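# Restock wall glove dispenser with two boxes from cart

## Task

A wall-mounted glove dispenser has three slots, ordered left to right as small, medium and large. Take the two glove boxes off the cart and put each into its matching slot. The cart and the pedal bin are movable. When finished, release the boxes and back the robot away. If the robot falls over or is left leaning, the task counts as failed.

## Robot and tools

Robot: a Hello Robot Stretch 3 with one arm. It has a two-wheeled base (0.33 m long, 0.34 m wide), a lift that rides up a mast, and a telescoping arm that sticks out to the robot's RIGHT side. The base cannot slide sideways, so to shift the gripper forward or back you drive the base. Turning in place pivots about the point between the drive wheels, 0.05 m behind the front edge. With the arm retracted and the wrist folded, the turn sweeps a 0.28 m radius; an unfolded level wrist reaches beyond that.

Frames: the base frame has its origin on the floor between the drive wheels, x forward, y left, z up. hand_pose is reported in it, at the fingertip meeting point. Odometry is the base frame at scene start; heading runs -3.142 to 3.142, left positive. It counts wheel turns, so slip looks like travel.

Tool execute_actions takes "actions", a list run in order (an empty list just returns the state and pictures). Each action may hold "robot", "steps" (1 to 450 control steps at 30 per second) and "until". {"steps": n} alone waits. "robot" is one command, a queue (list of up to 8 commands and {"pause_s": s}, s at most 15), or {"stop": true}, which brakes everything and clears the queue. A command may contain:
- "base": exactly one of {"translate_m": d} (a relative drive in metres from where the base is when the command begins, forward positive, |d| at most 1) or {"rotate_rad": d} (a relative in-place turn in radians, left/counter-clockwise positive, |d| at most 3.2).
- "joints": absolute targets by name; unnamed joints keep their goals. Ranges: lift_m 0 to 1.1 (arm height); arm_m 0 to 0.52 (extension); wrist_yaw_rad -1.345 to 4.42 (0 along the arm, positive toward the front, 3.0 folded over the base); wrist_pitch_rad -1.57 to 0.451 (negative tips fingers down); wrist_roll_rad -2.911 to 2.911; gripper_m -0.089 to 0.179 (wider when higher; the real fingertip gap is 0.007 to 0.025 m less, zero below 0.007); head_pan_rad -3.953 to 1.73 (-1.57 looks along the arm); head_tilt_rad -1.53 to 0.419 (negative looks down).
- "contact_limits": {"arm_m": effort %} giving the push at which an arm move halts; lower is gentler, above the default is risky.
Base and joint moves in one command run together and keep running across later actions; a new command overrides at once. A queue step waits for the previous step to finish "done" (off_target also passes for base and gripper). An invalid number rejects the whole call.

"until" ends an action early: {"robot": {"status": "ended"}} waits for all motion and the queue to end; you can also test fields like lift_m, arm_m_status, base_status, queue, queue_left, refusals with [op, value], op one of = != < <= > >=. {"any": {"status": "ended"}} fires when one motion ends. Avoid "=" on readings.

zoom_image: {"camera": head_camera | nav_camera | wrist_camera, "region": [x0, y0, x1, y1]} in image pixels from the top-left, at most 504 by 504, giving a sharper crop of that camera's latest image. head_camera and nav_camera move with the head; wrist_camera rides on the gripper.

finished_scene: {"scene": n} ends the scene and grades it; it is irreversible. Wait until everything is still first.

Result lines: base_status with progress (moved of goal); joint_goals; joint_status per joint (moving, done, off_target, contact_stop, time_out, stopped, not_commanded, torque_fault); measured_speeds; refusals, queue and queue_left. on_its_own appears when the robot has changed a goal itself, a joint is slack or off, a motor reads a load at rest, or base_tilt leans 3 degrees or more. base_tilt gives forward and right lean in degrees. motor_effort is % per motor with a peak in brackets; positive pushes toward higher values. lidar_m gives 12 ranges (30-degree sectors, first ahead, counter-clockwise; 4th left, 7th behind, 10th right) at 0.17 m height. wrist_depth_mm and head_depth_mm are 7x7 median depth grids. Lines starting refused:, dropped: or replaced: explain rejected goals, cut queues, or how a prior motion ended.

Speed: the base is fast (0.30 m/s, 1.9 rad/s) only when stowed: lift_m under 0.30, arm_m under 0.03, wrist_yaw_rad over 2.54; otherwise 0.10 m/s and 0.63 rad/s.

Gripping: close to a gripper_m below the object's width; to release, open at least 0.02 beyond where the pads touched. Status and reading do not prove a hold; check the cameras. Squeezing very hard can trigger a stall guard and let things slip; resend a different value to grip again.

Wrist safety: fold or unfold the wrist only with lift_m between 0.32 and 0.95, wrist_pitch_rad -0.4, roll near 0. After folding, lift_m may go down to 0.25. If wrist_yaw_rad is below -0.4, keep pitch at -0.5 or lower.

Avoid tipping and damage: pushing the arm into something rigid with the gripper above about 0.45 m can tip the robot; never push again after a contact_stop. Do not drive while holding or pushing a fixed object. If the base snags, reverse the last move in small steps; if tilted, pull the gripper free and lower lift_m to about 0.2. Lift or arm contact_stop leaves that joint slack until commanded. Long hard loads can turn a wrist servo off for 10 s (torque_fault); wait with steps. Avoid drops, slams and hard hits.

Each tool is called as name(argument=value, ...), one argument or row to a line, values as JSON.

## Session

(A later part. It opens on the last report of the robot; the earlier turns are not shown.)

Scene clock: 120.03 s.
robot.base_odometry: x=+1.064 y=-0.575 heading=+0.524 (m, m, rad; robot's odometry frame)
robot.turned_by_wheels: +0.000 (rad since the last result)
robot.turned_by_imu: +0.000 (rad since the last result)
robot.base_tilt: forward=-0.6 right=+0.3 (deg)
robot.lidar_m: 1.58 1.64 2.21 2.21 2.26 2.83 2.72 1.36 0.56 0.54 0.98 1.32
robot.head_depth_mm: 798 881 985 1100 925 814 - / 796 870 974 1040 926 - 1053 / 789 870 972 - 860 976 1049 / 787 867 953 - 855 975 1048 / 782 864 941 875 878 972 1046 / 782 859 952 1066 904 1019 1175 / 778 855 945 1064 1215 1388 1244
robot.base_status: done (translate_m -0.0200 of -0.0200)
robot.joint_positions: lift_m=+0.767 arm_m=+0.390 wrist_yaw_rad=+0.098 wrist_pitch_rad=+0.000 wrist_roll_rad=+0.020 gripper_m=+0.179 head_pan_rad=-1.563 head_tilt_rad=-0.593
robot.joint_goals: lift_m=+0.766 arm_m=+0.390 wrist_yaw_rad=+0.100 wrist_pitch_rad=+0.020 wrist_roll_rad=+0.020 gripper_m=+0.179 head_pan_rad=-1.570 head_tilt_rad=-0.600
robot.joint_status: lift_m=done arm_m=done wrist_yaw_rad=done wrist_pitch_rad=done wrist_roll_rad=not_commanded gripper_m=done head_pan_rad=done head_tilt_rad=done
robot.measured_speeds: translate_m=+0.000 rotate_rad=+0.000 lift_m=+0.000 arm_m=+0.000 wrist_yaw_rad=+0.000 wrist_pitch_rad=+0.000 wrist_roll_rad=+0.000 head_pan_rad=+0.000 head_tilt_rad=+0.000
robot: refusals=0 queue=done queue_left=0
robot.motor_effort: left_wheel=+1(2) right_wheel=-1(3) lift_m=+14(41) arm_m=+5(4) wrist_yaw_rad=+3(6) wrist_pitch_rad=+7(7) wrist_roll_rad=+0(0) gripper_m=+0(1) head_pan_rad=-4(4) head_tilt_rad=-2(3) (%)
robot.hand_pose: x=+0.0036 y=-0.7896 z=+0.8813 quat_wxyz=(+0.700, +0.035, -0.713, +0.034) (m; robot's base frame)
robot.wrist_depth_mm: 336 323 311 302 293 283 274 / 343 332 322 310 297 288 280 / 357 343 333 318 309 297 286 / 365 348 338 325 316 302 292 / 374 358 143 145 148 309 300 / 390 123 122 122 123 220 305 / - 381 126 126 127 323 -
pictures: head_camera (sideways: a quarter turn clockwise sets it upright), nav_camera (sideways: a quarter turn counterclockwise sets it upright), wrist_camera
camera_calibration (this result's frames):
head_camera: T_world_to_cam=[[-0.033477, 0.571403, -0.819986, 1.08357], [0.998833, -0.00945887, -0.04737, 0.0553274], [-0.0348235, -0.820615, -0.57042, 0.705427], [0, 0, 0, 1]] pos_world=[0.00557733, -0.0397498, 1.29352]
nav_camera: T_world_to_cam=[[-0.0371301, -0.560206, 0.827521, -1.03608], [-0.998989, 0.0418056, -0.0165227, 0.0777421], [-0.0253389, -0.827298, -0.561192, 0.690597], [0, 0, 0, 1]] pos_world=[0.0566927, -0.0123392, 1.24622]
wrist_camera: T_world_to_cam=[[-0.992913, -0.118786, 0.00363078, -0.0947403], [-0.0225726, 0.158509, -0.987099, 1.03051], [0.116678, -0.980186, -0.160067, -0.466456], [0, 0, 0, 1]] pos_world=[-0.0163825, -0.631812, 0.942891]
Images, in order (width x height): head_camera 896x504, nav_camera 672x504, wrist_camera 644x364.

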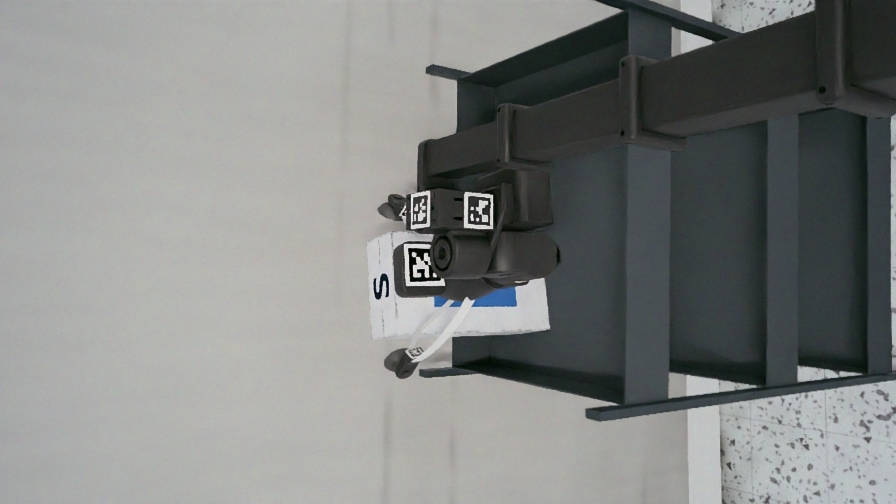

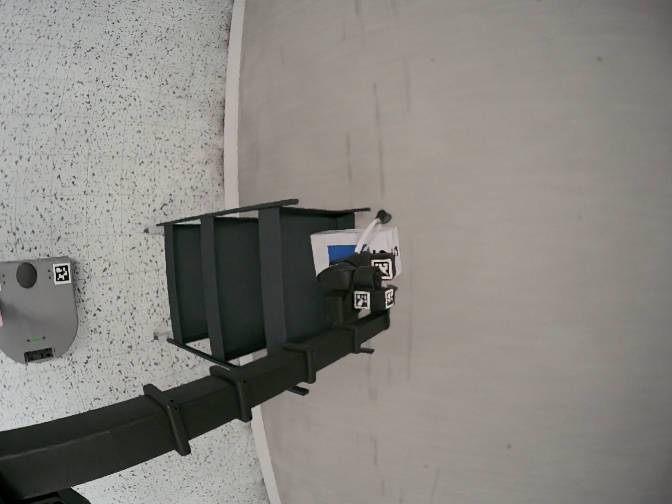

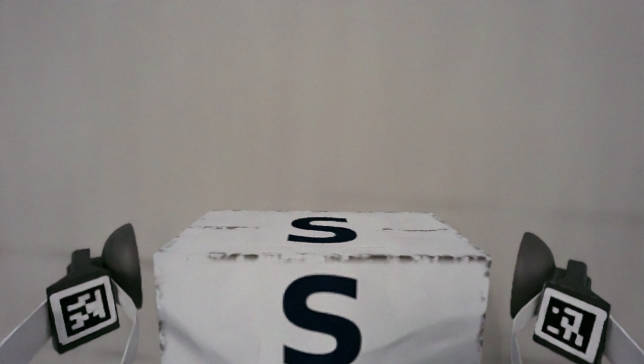

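execute_actions(
  actions=[
    {"robot":[{"joints":{"gripper_m":0.075},"base":{"translate_m":0.002}},{"joints":{"lift_m":1.02}}],"steps":300,"until":{"robot":{"lift_m":[">",0.88]}}},
    {"robot":{"joints":{"wrist_pitch_rad":0.07,"arm_m":0.2,"wrist_yaw_rad":-0.045}},"steps":2},
    {"robot":[{"base":{"rotate_rad":1.171}},{"base":{"translate_m":1.0}},{"base":{"translate_m":0.98}},{"base":{"rotate_rad":0.4}}],"steps":150},
  ],
)

execute_actions(
  actions=[
    {"steps":450,"until":{"robot":{"status":"ended"}}},
    {"steps":450,"until":{"robot":{"status":"ended"}}},
    {"robot":{"joints":{"arm_m":0.33}},"steps":100,"until":{"robot":{"status":"ended"}}},
  ],
)

Scene clock: 129.27 s.
robot.base_odometry: x=+1.042 y=-0.388 heading=+1.695 (m, m, rad; robot's odometry frame)
robot.turned_by_wheels: +1.171 (rad since the last result)
robot.turned_by_imu: +1.179 (rad since the last result)
robot.base_tilt: forward=+0.3 right=+0.1 (deg)
robot.lidar_m: 2.38 2.06 2.16 2.84 2.81 1.45 0.72 0.71 1.19 1.53 1.51 1.61
robot.head_depth_mm: 1382 - 1548 1612 1690 1492 1269 / 1531 - - 1905 1806 1485 1267 / 1495 - - 2052 1806 1471 1256 / 1412 1494 - 618 1804 1466 1254 / 1354 1452 1590 1781 1791 1469 1250 / 1300 1431 1580 1752 1775 1472 1247 / 1248 1363 1488 1651 1748 1451 1240
robot.base_status: moving (translate_m +0.1878 of +1.0000)
robot.joint_positions: lift_m=+1.019 arm_m=+0.200 wrist_yaw_rad=-0.044 wrist_pitch_rad=-0.005 wrist_roll_rad=+0.020 gripper_m=+0.076 head_pan_rad=-1.563 head_tilt_rad=-0.593
robot.joint_goals: lift_m=+1.020 arm_m=+0.200 wrist_yaw_rad=-0.045 wrist_pitch_rad=+0.070 wrist_roll_rad=+0.020 gripper_m=+0.075 head_pan_rad=-1.570 head_tilt_rad=-0.600
robot.joint_status: lift_m=done arm_m=done wrist_yaw_rad=done wrist_pitch_rad=off_target wrist_roll_rad=not_commanded gripper_m=done head_pan_rad=done head_tilt_rad=done
robot.measured_speeds: translate_m=+0.100 rotate_rad=+0.000 lift_m=+0.000 arm_m=+0.000 wrist_yaw_rad=+0.000 wrist_pitch_rad=+0.000 wrist_roll_rad=+0.000 head_pan_rad=+0.000 head_tilt_rad=+0.000
robot: refusals=0 queue=running queue_left=2
robot.motor_effort: left_wheel=+1(5) right_wheel=+3(6) lift_m=+45(50) arm_m=-4(4) wrist_yaw_rad=-1(7) wrist_pitch_rad=+27(28) wrist_roll_rad=+0(0) gripper_m=-21(95) head_pan_rad=-4(4) head_tilt_rad=-3(3) (%)
robot.hand_pose: x=-0.0328 y=-0.6012 z=+1.1326 quat_wxyz=(+0.700, -0.014, -0.714, -0.018) (m; robot's base frame)
robot.wrist_depth_mm: 861 949 - - - 993 763 / 886 950 - - - - 776 / 906 983 - - - 998 777 / 904 - - - - - 776 / 938 - 149 151 154 974 786 / 961 125 124 124 126 126 791 / 956 - 127 127 128 525 785
pictures: head_camera (sideways: a quarter turn clockwise sets it upright), nav_camera (sideways: a quarter turn counterclockwise sets it upright), wrist_camera
camera_calibration (this result's frames):
head_camera: T_world_to_cam=[[-0.033477, 0.571404, -0.819986, 1.08357], [0.998833, -0.00945887, -0.04737, 0.0553274], [-0.0348235, -0.820615, -0.57042, 0.705427], [0, 0, 0, 1]] pos_world=[0.00557733, -0.0397498, 1.29352]
nav_camera: T_world_to_cam=[[-0.0371301, -0.560206, 0.827521, -1.03608], [-0.998989, 0.0418056, -0.0165226, 0.0777421], [-0.0253389, -0.827298, -0.561192, 0.690597], [0, 0, 0, 1]] pos_world=[0.0566927, -0.0123392, 1.24622]
wrist_camera: T_world_to_cam=[[-0.99973, 0.0229815, 0.00352097, -0.0242387], [0.000321889, 0.165109, -0.986275, 1.25172], [-0.0232475, -0.986008, -0.165072, -0.239705], [0, 0, 0, 1]] pos_world=[-0.0302076, -0.442464, 1.19506]
Images, in order (width x height): head_camera 896x504, nav_camera 672x504, wrist_camera 644x364.

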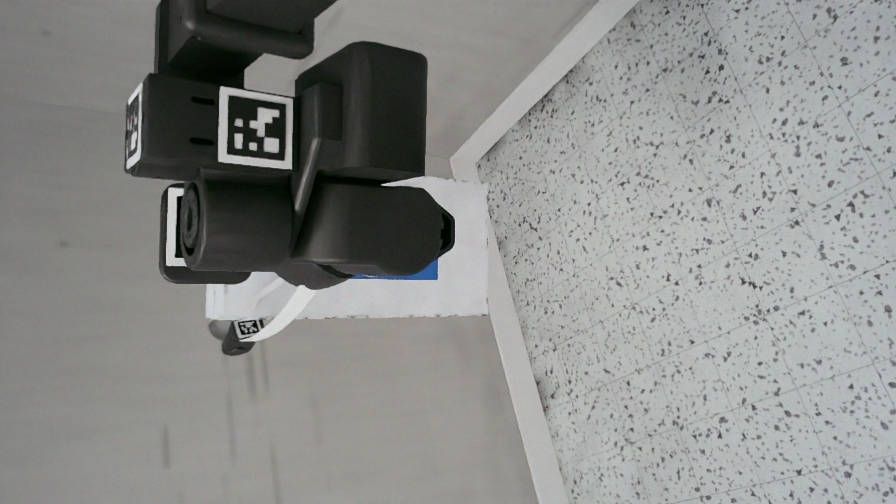

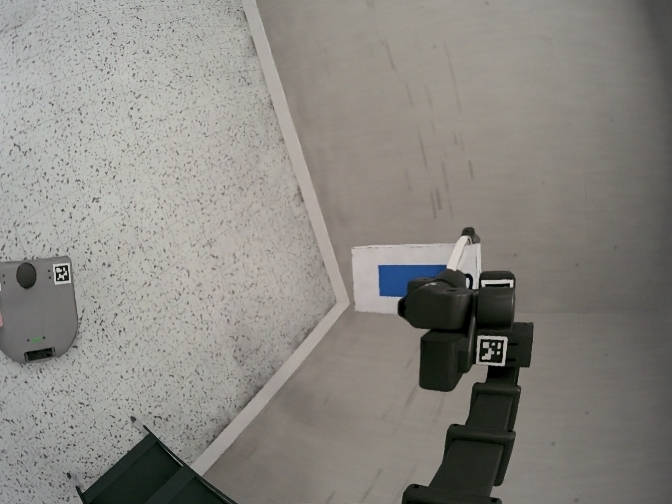

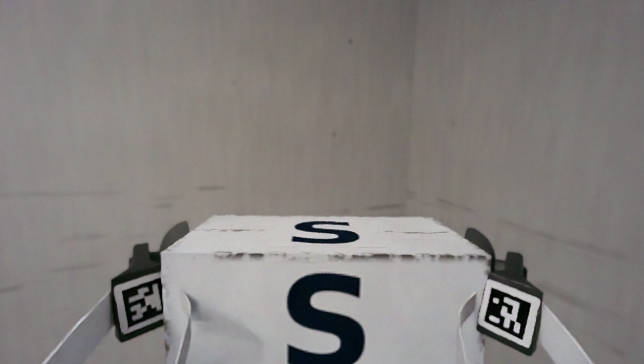

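Scene clock: 152.73 s.
robot.base_odometry: x=+0.820 y=+1.390 heading=+2.095 (m, m, rad; robot's odometry frame)
robot.turned_by_wheels: +0.400 (rad since the last result)
robot.turned_by_imu: +0.409 (rad since the last result)
robot.base_tilt: forward=-0.7 right=+0.3 (deg)
robot.lidar_m: 1.02 1.05 1.17 1.44 3.60 2.43 2.43 1.13 0.81 0.78 0.80 1.06
robot.head_depth_mm: 654 - 794 796 1037 1210 1267 / 647 727 807 881 1025 1206 1269 / 638 - 790 875 1020 1187 1256 / 641 - 699 886 1015 1181 1255 / 639 681 753 875 998 1174 1244 / 635 700 775 874 996 1158 1240 / 632 692 770 865 984 1155 1235
robot.base_status: done (rotate_rad +0.4000 of +0.4000)
robot.joint_positions: lift_m=+1.019 arm_m=+0.330 wrist_yaw_rad=-0.044 wrist_pitch_rad=-0.005 wrist_roll_rad=+0.020 gripper_m=+0.076 head_pan_rad=-1.563 head_tilt_rad=-0.593
robot.joint_goals: lift_m=+1.020 arm_m=+0.330 wrist_yaw_rad=-0.045 wrist_pitch_rad=+0.070 wrist_roll_rad=+0.020 gripper_m=+0.075 head_pan_rad=-1.570 head_tilt_rad=-0.600
robot.joint_status: lift_m=done arm_m=done wrist_yaw_rad=done wrist_pitch_rad=off_target wrist_roll_rad=not_commanded gripper_m=done head_pan_rad=done head_tilt_rad=done
robot.measured_speeds: translate_m=+0.000 rotate_rad=+0.000 lift_m=+0.000 arm_m=+0.000 wrist_yaw_rad=+0.000 wrist_pitch_rad=+0.000 wrist_roll_rad=+0.000 head_pan_rad=+0.000 head_tilt_rad=+0.000
robot: refusals=0 queue=done queue_left=0
robot.motor_effort: left_wheel=+0(4) right_wheel=+0(7) lift_m=+44(44) arm_m=+5(5) wrist_yaw_rad=-1(1) wrist_pitch_rad=+27(26) wrist_roll_rad=+0(0) gripper_m=-19(19) head_pan_rad=-4(4) head_tilt_rad=-3(3) (%)
robot.hand_pose: x=-0.0327 y=-0.7305 z=+1.1326 quat_wxyz=(+0.700, -0.014, -0.714, -0.017) (m; robot's base frame)
robot.wrist_depth_mm: 194 194 195 196 198 199 199 / 198 199 199 201 203 204 206 / 203 204 206 207 208 209 211 / 208 209 210 213 214 216 217 / 216 214 149 151 154 221 223 / 220 124 124 124 125 126 229 / 227 228 127 127 127 183 236
pictures: head_camera (sideways: a quarter turn clockwise sets it upright), nav_camera (sideways: a quarter turn counterclockwise sets it upright), wrist_camera
camera_calibration (this result's frames):
head_camera: T_world_to_cam=[[-0.0334768, 0.571404, -0.819986, 1.08357], [0.998833, -0.00945923, -0.04737, 0.0553274], [-0.0348238, -0.820615, -0.57042, 0.705427], [0, 0, 0, 1]] pos_world=[0.00557731, -0.0397498, 1.29352]
nav_camera: T_world_to_cam=[[-0.0371303, -0.560206, 0.827521, -1.03608], [-0.998989, 0.041806, -0.0165226, 0.0777421], [-0.0253392, -0.827298, -0.561192, 0.690597], [0, 0, 0, 1]] pos_world=[0.0566927, -0.0123392, 1.24622]
wrist_camera: T_world_to_cam=[[-0.999741, 0.022502, 0.00352046, -0.0214951], [0.000243201, 0.165109, -0.986275, 1.27306], [-0.0227744, -0.986019, -0.165071, -0.367162], [0, 0, 0, 1]] pos_world=[-0.030161, -0.571739, 1.19506]
Images, in order (width x height): head_camera 896x504, nav_camera 672x504, wrist_camera 644x364.

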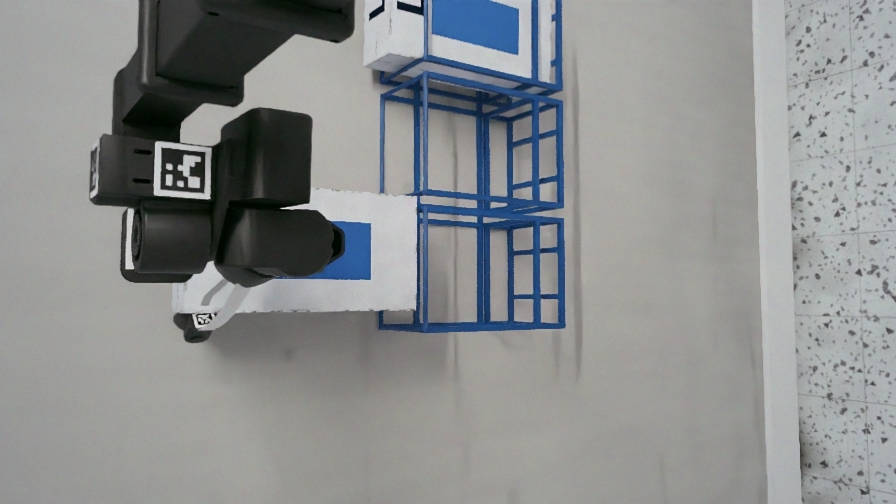

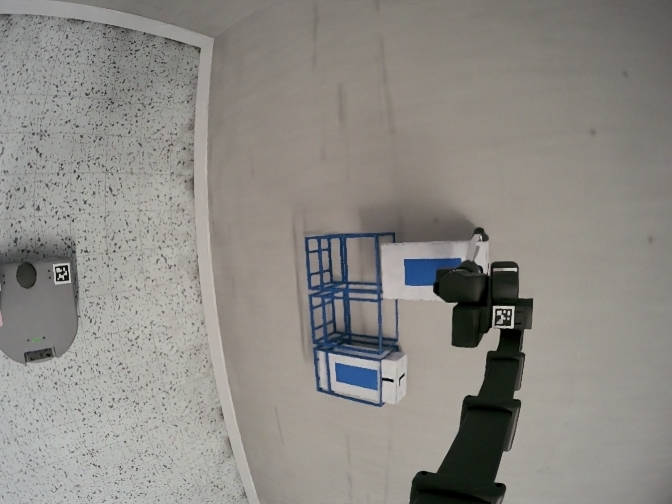

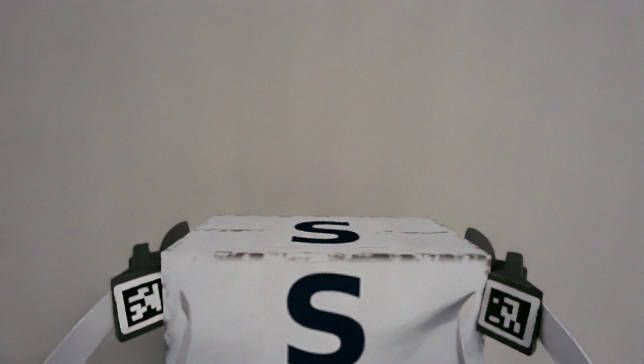

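execute_actions(
  actions=[
    {"robot":{"base":{"translate_m":0.016},"joints":{"arm_m":0.348}},"steps":300,"until":{"robot":{"status":"ended"}}},
  ],
)

zoom_image(
  camera="head_camera",
  region=[330,150,530,350],
)

Scene clock: 154.80 s.
robot.base_odometry: x=+0.812 y=+1.404 heading=+2.095 (m, m, rad; robot's odometry frame)
robot.turned_by_wheels: +0.000 (rad since the last result)
robot.turned_by_imu: +0.000 (rad since the last result)
robot.base_tilt: forward=-0.7 right=+0.3 (deg)
robot.lidar_m: 1.00 1.03 1.17 1.39 3.61 2.45 2.43 1.13 0.81 0.78 0.80 1.05
robot.head_depth_mm: 651 - 796 795 1037 1217 1270 / 646 - 795 894 1028 1207 1257 / 638 - 784 876 1019 1195 1258 / 640 - 709 885 1012 1181 1257 / 640 680 754 875 1005 1171 1245 / 636 698 775 873 994 1156 1243 / 632 695 769 862 983 1148 1243
robot.base_status: done (translate_m +0.0160 of +0.0160)
robot.joint_positions: lift_m=+1.019 arm_m=+0.348 wrist_yaw_rad=-0.044 wrist_pitch_rad=-0.005 wrist_roll_rad=+0.020 gripper_m=+0.076 head_pan_rad=-1.563 head_tilt_rad=-0.593
robot.joint_goals: lift_m=+1.020 arm_m=+0.348 wrist_yaw_rad=-0.045 wrist_pitch_rad=+0.070 wrist_roll_rad=+0.020 gripper_m=+0.075 head_pan_rad=-1.570 head_tilt_rad=-0.600
robot.joint_status: lift_m=done arm_m=done wrist_yaw_rad=done wrist_pitch_rad=off_target wrist_roll_rad=not_commanded gripper_m=done head_pan_rad=done head_tilt_rad=done
robot.measured_speeds: translate_m=+0.000 rotate_rad=+0.000 lift_m=+0.000 arm_m=+0.000 wrist_yaw_rad=+0.000 wrist_pitch_rad=+0.000 wrist_roll_rad=+0.000 head_pan_rad=+0.000 head_tilt_rad=+0.000
robot: refusals=0 queue=done queue_left=0
robot.motor_effort: left_wheel=+0(3) right_wheel=+0(5) lift_m=+45(45) arm_m=+5(5) wrist_yaw_rad=-1(0) wrist_pitch_rad=+27(27) wrist_roll_rad=+0(0) gripper_m=-20(20) head_pan_rad=-3(4) head_tilt_rad=-2(3) (%)
robot.hand_pose: x=-0.0327 y=-0.7485 z=+1.1326 quat_wxyz=(+0.700, -0.014, -0.714, -0.017) (m; robot's base frame)
robot.wrist_depth_mm: 176 177 178 180 180 181 182 / 181 181 183 184 184 186 186 / 185 186 187 188 190 191 192 / 190 191 192 194 195 196 197 / 196 196 149 151 154 200 203 / 201 124 124 125 125 126 210 / 206 209 126 127 127 172 215
pictures: head_camera (sideways: a quarter turn clockwise sets it upright), nav_camera (sideways: a quarter turn counterclockwise sets it upright), wrist_camera
camera_calibration (this result's frames):
head_camera: T_world_to_cam=[[-0.0334769, 0.571404, -0.819986, 1.08357], [0.998833, -0.00945899, -0.04737, 0.0553274], [-0.0348236, -0.820615, -0.57042, 0.705427], [0, 0, 0, 1]] pos_world=[0.00557732, -0.0397498, 1.29352]
nav_camera: T_world_to_cam=[[-0.0371302, -0.560206, 0.827521, -1.03608], [-0.998989, 0.0418058, -0.0165226, 0.0777421], [-0.025339, -0.827298, -0.561192, 0.690597], [0, 0, 0, 1]] pos_world=[0.0566927, -0.0123392, 1.24622]
wrist_camera: T_world_to_cam=[[-0.99974, 0.0225416, 0.00351908, -0.0210691], [0.000251102, 0.165109, -0.986275, 1.27603], [-0.0228133, -0.986018, -0.165071, -0.384905], [0, 0, 0, 1]] pos_world=[-0.0301649, -0.589732, 1.19506]
Images, in order (width x height): head_camera 896x504, nav_camera 672x504, wrist_camera 644x364.

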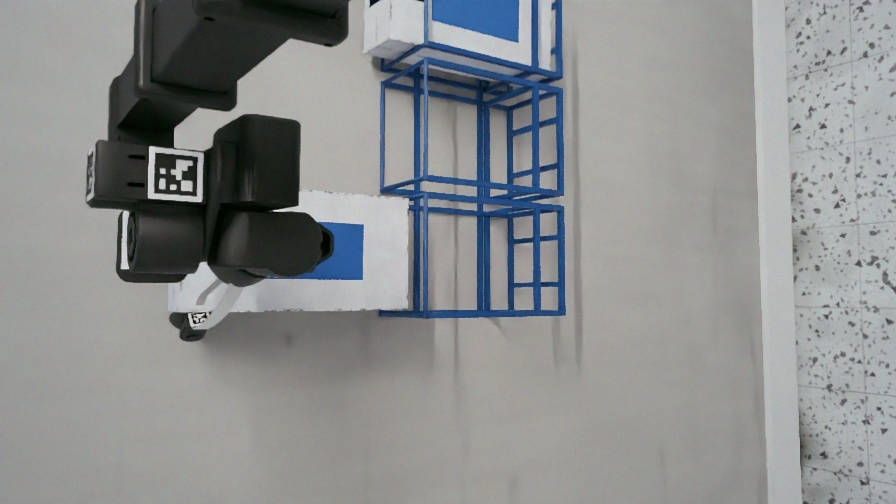

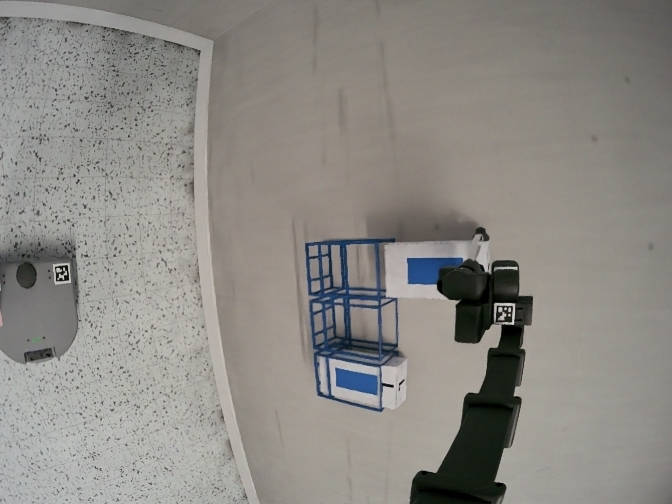

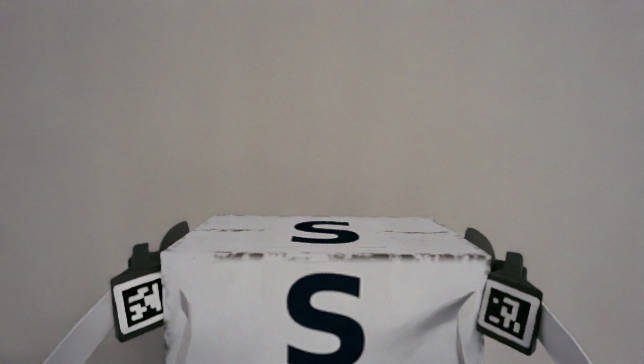

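Region (330, 150, 530, 350) of head_camera's 896x504 image, scaled by 2.520, with more detail than that image has.

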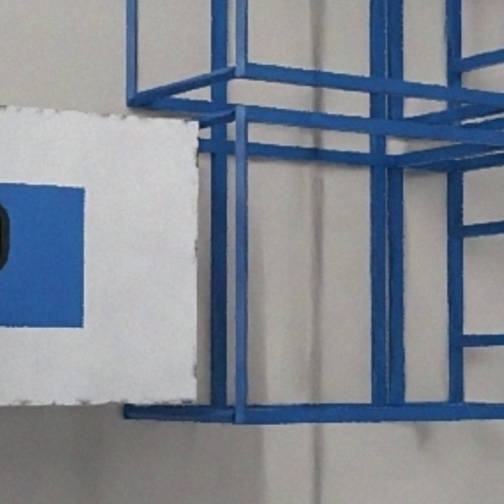

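execute_actions(
  actions=[
    {"robot":[{"base":{"translate_m":0.002},"joints":{"arm_m":0.345}},{"joints":{"lift_m":0.825}},{"joints":{"lift_m":0.79}}],"steps":200,"until":{"robot":{"wrist_pitch_rad":[">",0.01]}}},
    {"robot":{"stop":true},"steps":8},
  ],
)

Scene clock: 159.60 s.
robot.base_odometry: x=+0.811 y=+1.406 heading=+2.095 (m, m, rad; robot's odometry frame)
robot.turned_by_wheels: +0.000 (rad since the last result)
robot.turned_by_imu: +0.000 (rad since the last result)
robot.base_tilt: forward=-0.7 right=+0.2 (deg)
robot.lidar_m: 1.00 1.03 1.17 1.38 3.60 2.45 2.43 1.13 0.81 0.78 0.80 1.04
robot.head_depth_mm: 655 717 789 793 1032 1196 - / 649 717 794 875 - 1231 1265 / 645 711 789 845 1057 1188 1263 / 644 706 773 - 1035 1189 1257 / 637 703 777 861 1005 1176 1257 / 637 701 775 872 995 1157 1240 / 631 696 768 865 986 1153 1235
robot.base_status: done (translate_m +0.0020 of +0.0020)
robot.joint_positions: lift_m=+0.791 arm_m=+0.345 wrist_yaw_rad=-0.045 wrist_pitch_rad=+0.059 wrist_roll_rad=+0.020 gripper_m=+0.076 head_pan_rad=-1.563 head_tilt_rad=-0.593
robot.joint_goals: lift_m=+0.790 arm_m=+0.345 wrist_yaw_rad=-0.045 wrist_pitch_rad=+0.070 wrist_roll_rad=+0.020 gripper_m=+0.075 head_pan_rad=-1.570 head_tilt_rad=-0.600
robot.joint_status: lift_m=moving arm_m=done wrist_yaw_rad=done wrist_pitch_rad=off_target wrist_roll_rad=not_commanded gripper_m=done head_pan_rad=done head_tilt_rad=done
robot.measured_speeds: translate_m=+0.000 rotate_rad=+0.000 lift_m=-0.022 arm_m=+0.000 wrist_yaw_rad=+0.000 wrist_pitch_rad=+0.072 wrist_roll_rad=+0.000 head_pan_rad=+0.000 head_tilt_rad=+0.000
robot: refusals=0 queue=stopped queue_left=0
robot.motor_effort: left_wheel=+0(0) right_wheel=+1(5) lift_m=+13(47) arm_m=-1(4) wrist_yaw_rad=+1(1) wrist_pitch_rad=+2(27) wrist_roll_rad=+0(0) gripper_m=-19(20) head_pan_rad=-4(4) head_tilt_rad=-3(3) (%)
robot.hand_pose: x=-0.0329 y=-0.7471 z=+0.9213 quat_wxyz=(+0.700, -0.036, -0.713, +0.005) (m; robot's base frame)
robot.wrist_depth_mm: 185 186 187 188 190 191 192 / 188 189 190 191 193 195 195 / 191 192 194 195 196 198 199 / 194 195 196 198 199 199 202 / 196 198 147 149 152 203 205 / 201 124 124 124 125 126 209 / 203 204 126 126 128 128 210
pictures: head_camera (sideways: a quarter turn clockwise sets it upright), nav_camera (sideways: a quarter turn counterclockwise sets it upright), wrist_camera
camera_calibration (this result's frames):
head_camera: T_world_to_cam=[[-0.033477, 0.571404, -0.819986, 1.08357], [0.998833, -0.00945887, -0.04737, 0.0553274], [-0.0348235, -0.820615, -0.57042, 0.705427], [0, 0, 0, 1]] pos_world=[0.00557733, -0.0397498, 1.29352]
nav_camera: T_world_to_cam=[[-0.0371301, -0.560206, 0.827521, -1.03608], [-0.998989, 0.0418056, -0.0165226, 0.0777421], [-0.0253389, -0.827298, -0.561192, 0.690597], [0, 0, 0, 1]] pos_world=[0.0566927, -0.0123392, 1.24622]
wrist_camera: T_world_to_cam=[[-0.999713, 0.0235839, 0.0042969, -0.0205498], [-0.00187249, 0.101874, -0.994796, 1.02789], [-0.0238989, -0.994518, -0.1018, -0.483087], [0, 0, 0, 1]] pos_world=[-0.0301644, -0.584669, 0.973454]
Images, in order (width x height): head_camera 896x504, nav_camera 672x504, wrist_camera 644x364.

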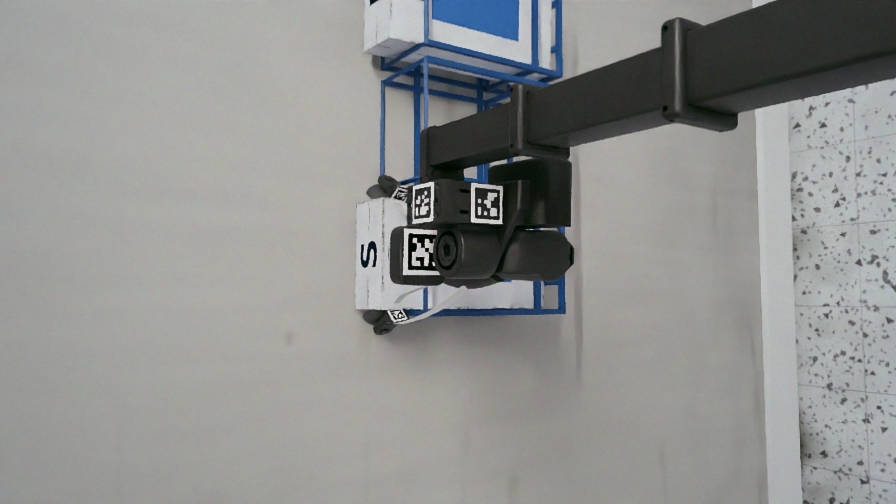

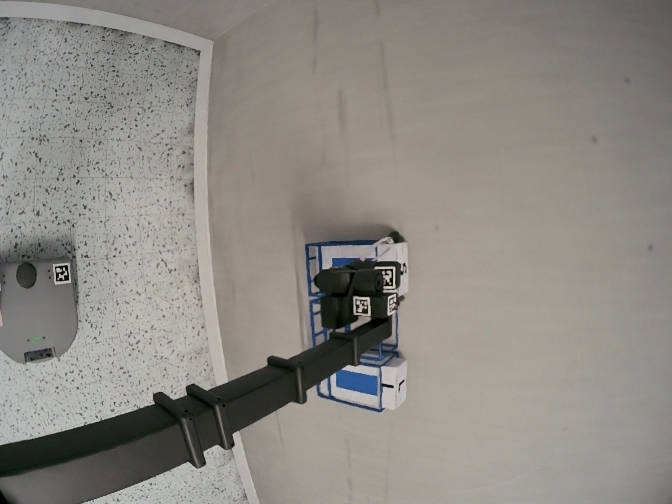

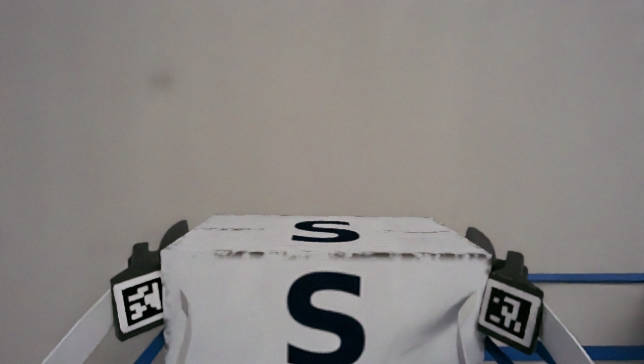

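execute_actions(
  actions=[
    {"robot":[{"joints":{"gripper_m":0.179}},{"joints":{"lift_m":0.82}},{"joints":{"arm_m":0.02}}],"steps":300,"until":{"robot":{"status":"ended"}}},
  ],
)

Scene clock: 166.10 s.
robot.base_odometry: x=+0.811 y=+1.406 heading=+2.095 (m, m, rad; robot's odometry frame)
robot.turned_by_wheels: +0.000 (rad since the last result)
robot.turned_by_imu: +0.000 (rad since the last result)
robot.base_tilt: forward=-0.6 right=+0.3 (deg)
robot.lidar_m: 1.00 1.03 1.17 1.38 3.62 2.45 2.43 1.13 0.81 0.78 0.80 1.05
robot.head_depth_mm: 652 719 790 794 1038 1212 - / 649 716 798 894 1011 1200 - / 644 711 788 846 1024 1168 - / 640 706 773 789 1016 - - / 639 702 776 862 1000 1165 1244 / 636 699 779 872 991 1163 1243 / 633 695 771 863 986 1139 1245
robot.base_status: done (translate_m +0.0020 of +0.0020)
robot.joint_positions: lift_m=+0.819 arm_m=+0.020 wrist_yaw_rad=-0.043 wrist_pitch_rad=+0.053 wrist_roll_rad=+0.019 gripper_m=+0.179 head_pan_rad=-1.563 head_tilt_rad=-0.593
robot.joint_goals: lift_m=+0.820 arm_m=+0.020 wrist_yaw_rad=-0.045 wrist_pitch_rad=+0.070 wrist_roll_rad=+0.019 gripper_m=+0.179 head_pan_rad=-1.570 head_tilt_rad=-0.600
robot.joint_status: lift_m=done arm_m=done wrist_yaw_rad=done wrist_pitch_rad=off_target wrist_roll_rad=not_commanded gripper_m=done head_pan_rad=done head_tilt_rad=done
robot.measured_speeds: translate_m=+0.000 rotate_rad=+0.000 lift_m=+0.000 arm_m=+0.000 wrist_yaw_rad=+0.000 wrist_pitch_rad=+0.000 wrist_roll_rad=+0.000 head_pan_rad=+0.000 head_tilt_rad=+0.000
robot: refusals=0 queue=done queue_left=0
robot.motor_effort: left_wheel=+0(2) right_wheel=+0(4) lift_m=+41(34) arm_m=-4(4) wrist_yaw_rad=-2(12) wrist_pitch_rad=+6(6) wrist_roll_rad=+0(1) gripper_m=+0(86) head_pan_rad=-4(4) head_tilt_rad=-2(2) (%)
robot.hand_pose: x=-0.0325 y=-0.4223 z=+0.9477 quat_wxyz=(+0.700, -0.034, -0.713, +0.004) (m; robot's base frame)
robot.wrist_depth_mm: 501 498 502 503 508 512 510 / 503 505 508 512 518 518 514 / 512 516 518 519 521 528 532 / 523 526 520 526 529 536 535 / 529 530 533 454 535 457 455 / 533 537 543 467 545 484 554 / - 555 556 469 553 468 -
pictures: head_camera (sideways: a quarter turn clockwise sets it upright), nav_camera (sideways: a quarter turn counterclockwise sets it upright), wrist_camera
camera_calibration (this result's frames):
head_camera: T_world_to_cam=[[-0.0334766, 0.571404, -0.819986, 1.08357], [0.998833, -0.00945946, -0.04737, 0.0553274], [-0.034824, -0.820615, -0.57042, 0.705427], [0, 0, 0, 1]] pos_world=[0.0055773, -0.0397498, 1.29352]
nav_camera: T_world_to_cam=[[-0.0371305, -0.560206, 0.827521, -1.03608], [-0.998989, 0.0418062, -0.0165226, 0.0777421], [-0.0253394, -0.827298, -0.561192, 0.690597], [0, 0, 0, 1]] pos_world=[0.0566927, -0.0123392, 1.24622]
wrist_camera: T_world_to_cam=[[-0.999743, 0.0220899, 0.00501282, -0.0292428], [-0.00260769, 0.107591, -0.994192, 1.02294], [-0.022501, -0.99395, -0.107506, -0.151659], [0, 0, 0, 1]] pos_world=[-0.0299802, -0.260154, 1.00084]
Images, in order (width x height): head_camera 896x504, nav_camera 672x504, wrist_camera 644x364.

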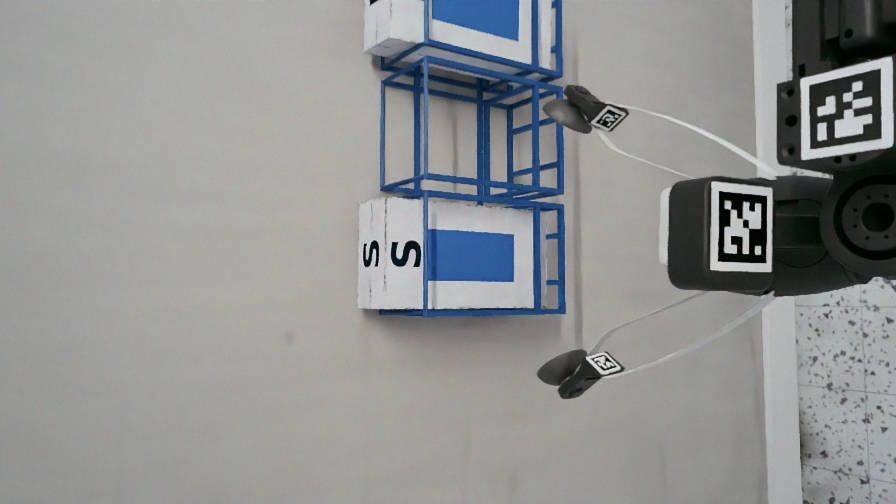

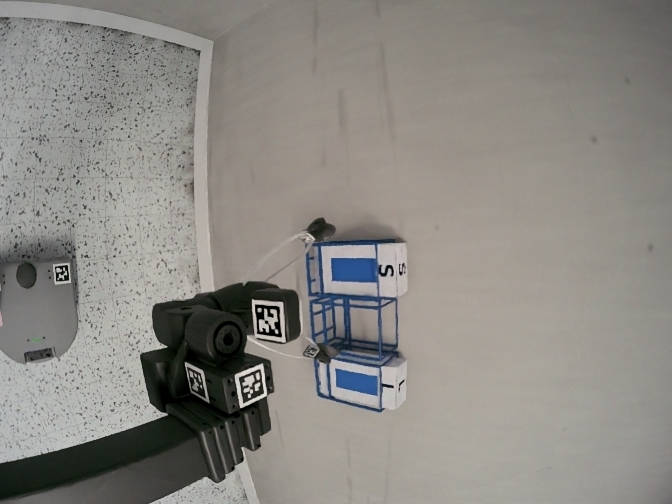

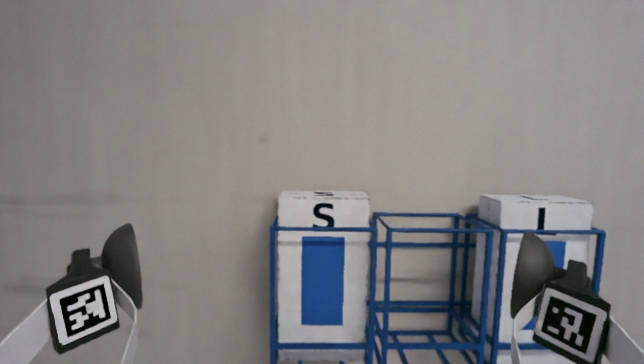

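finished_scene(
  scene=1,
)

The scene is finished: the task was done.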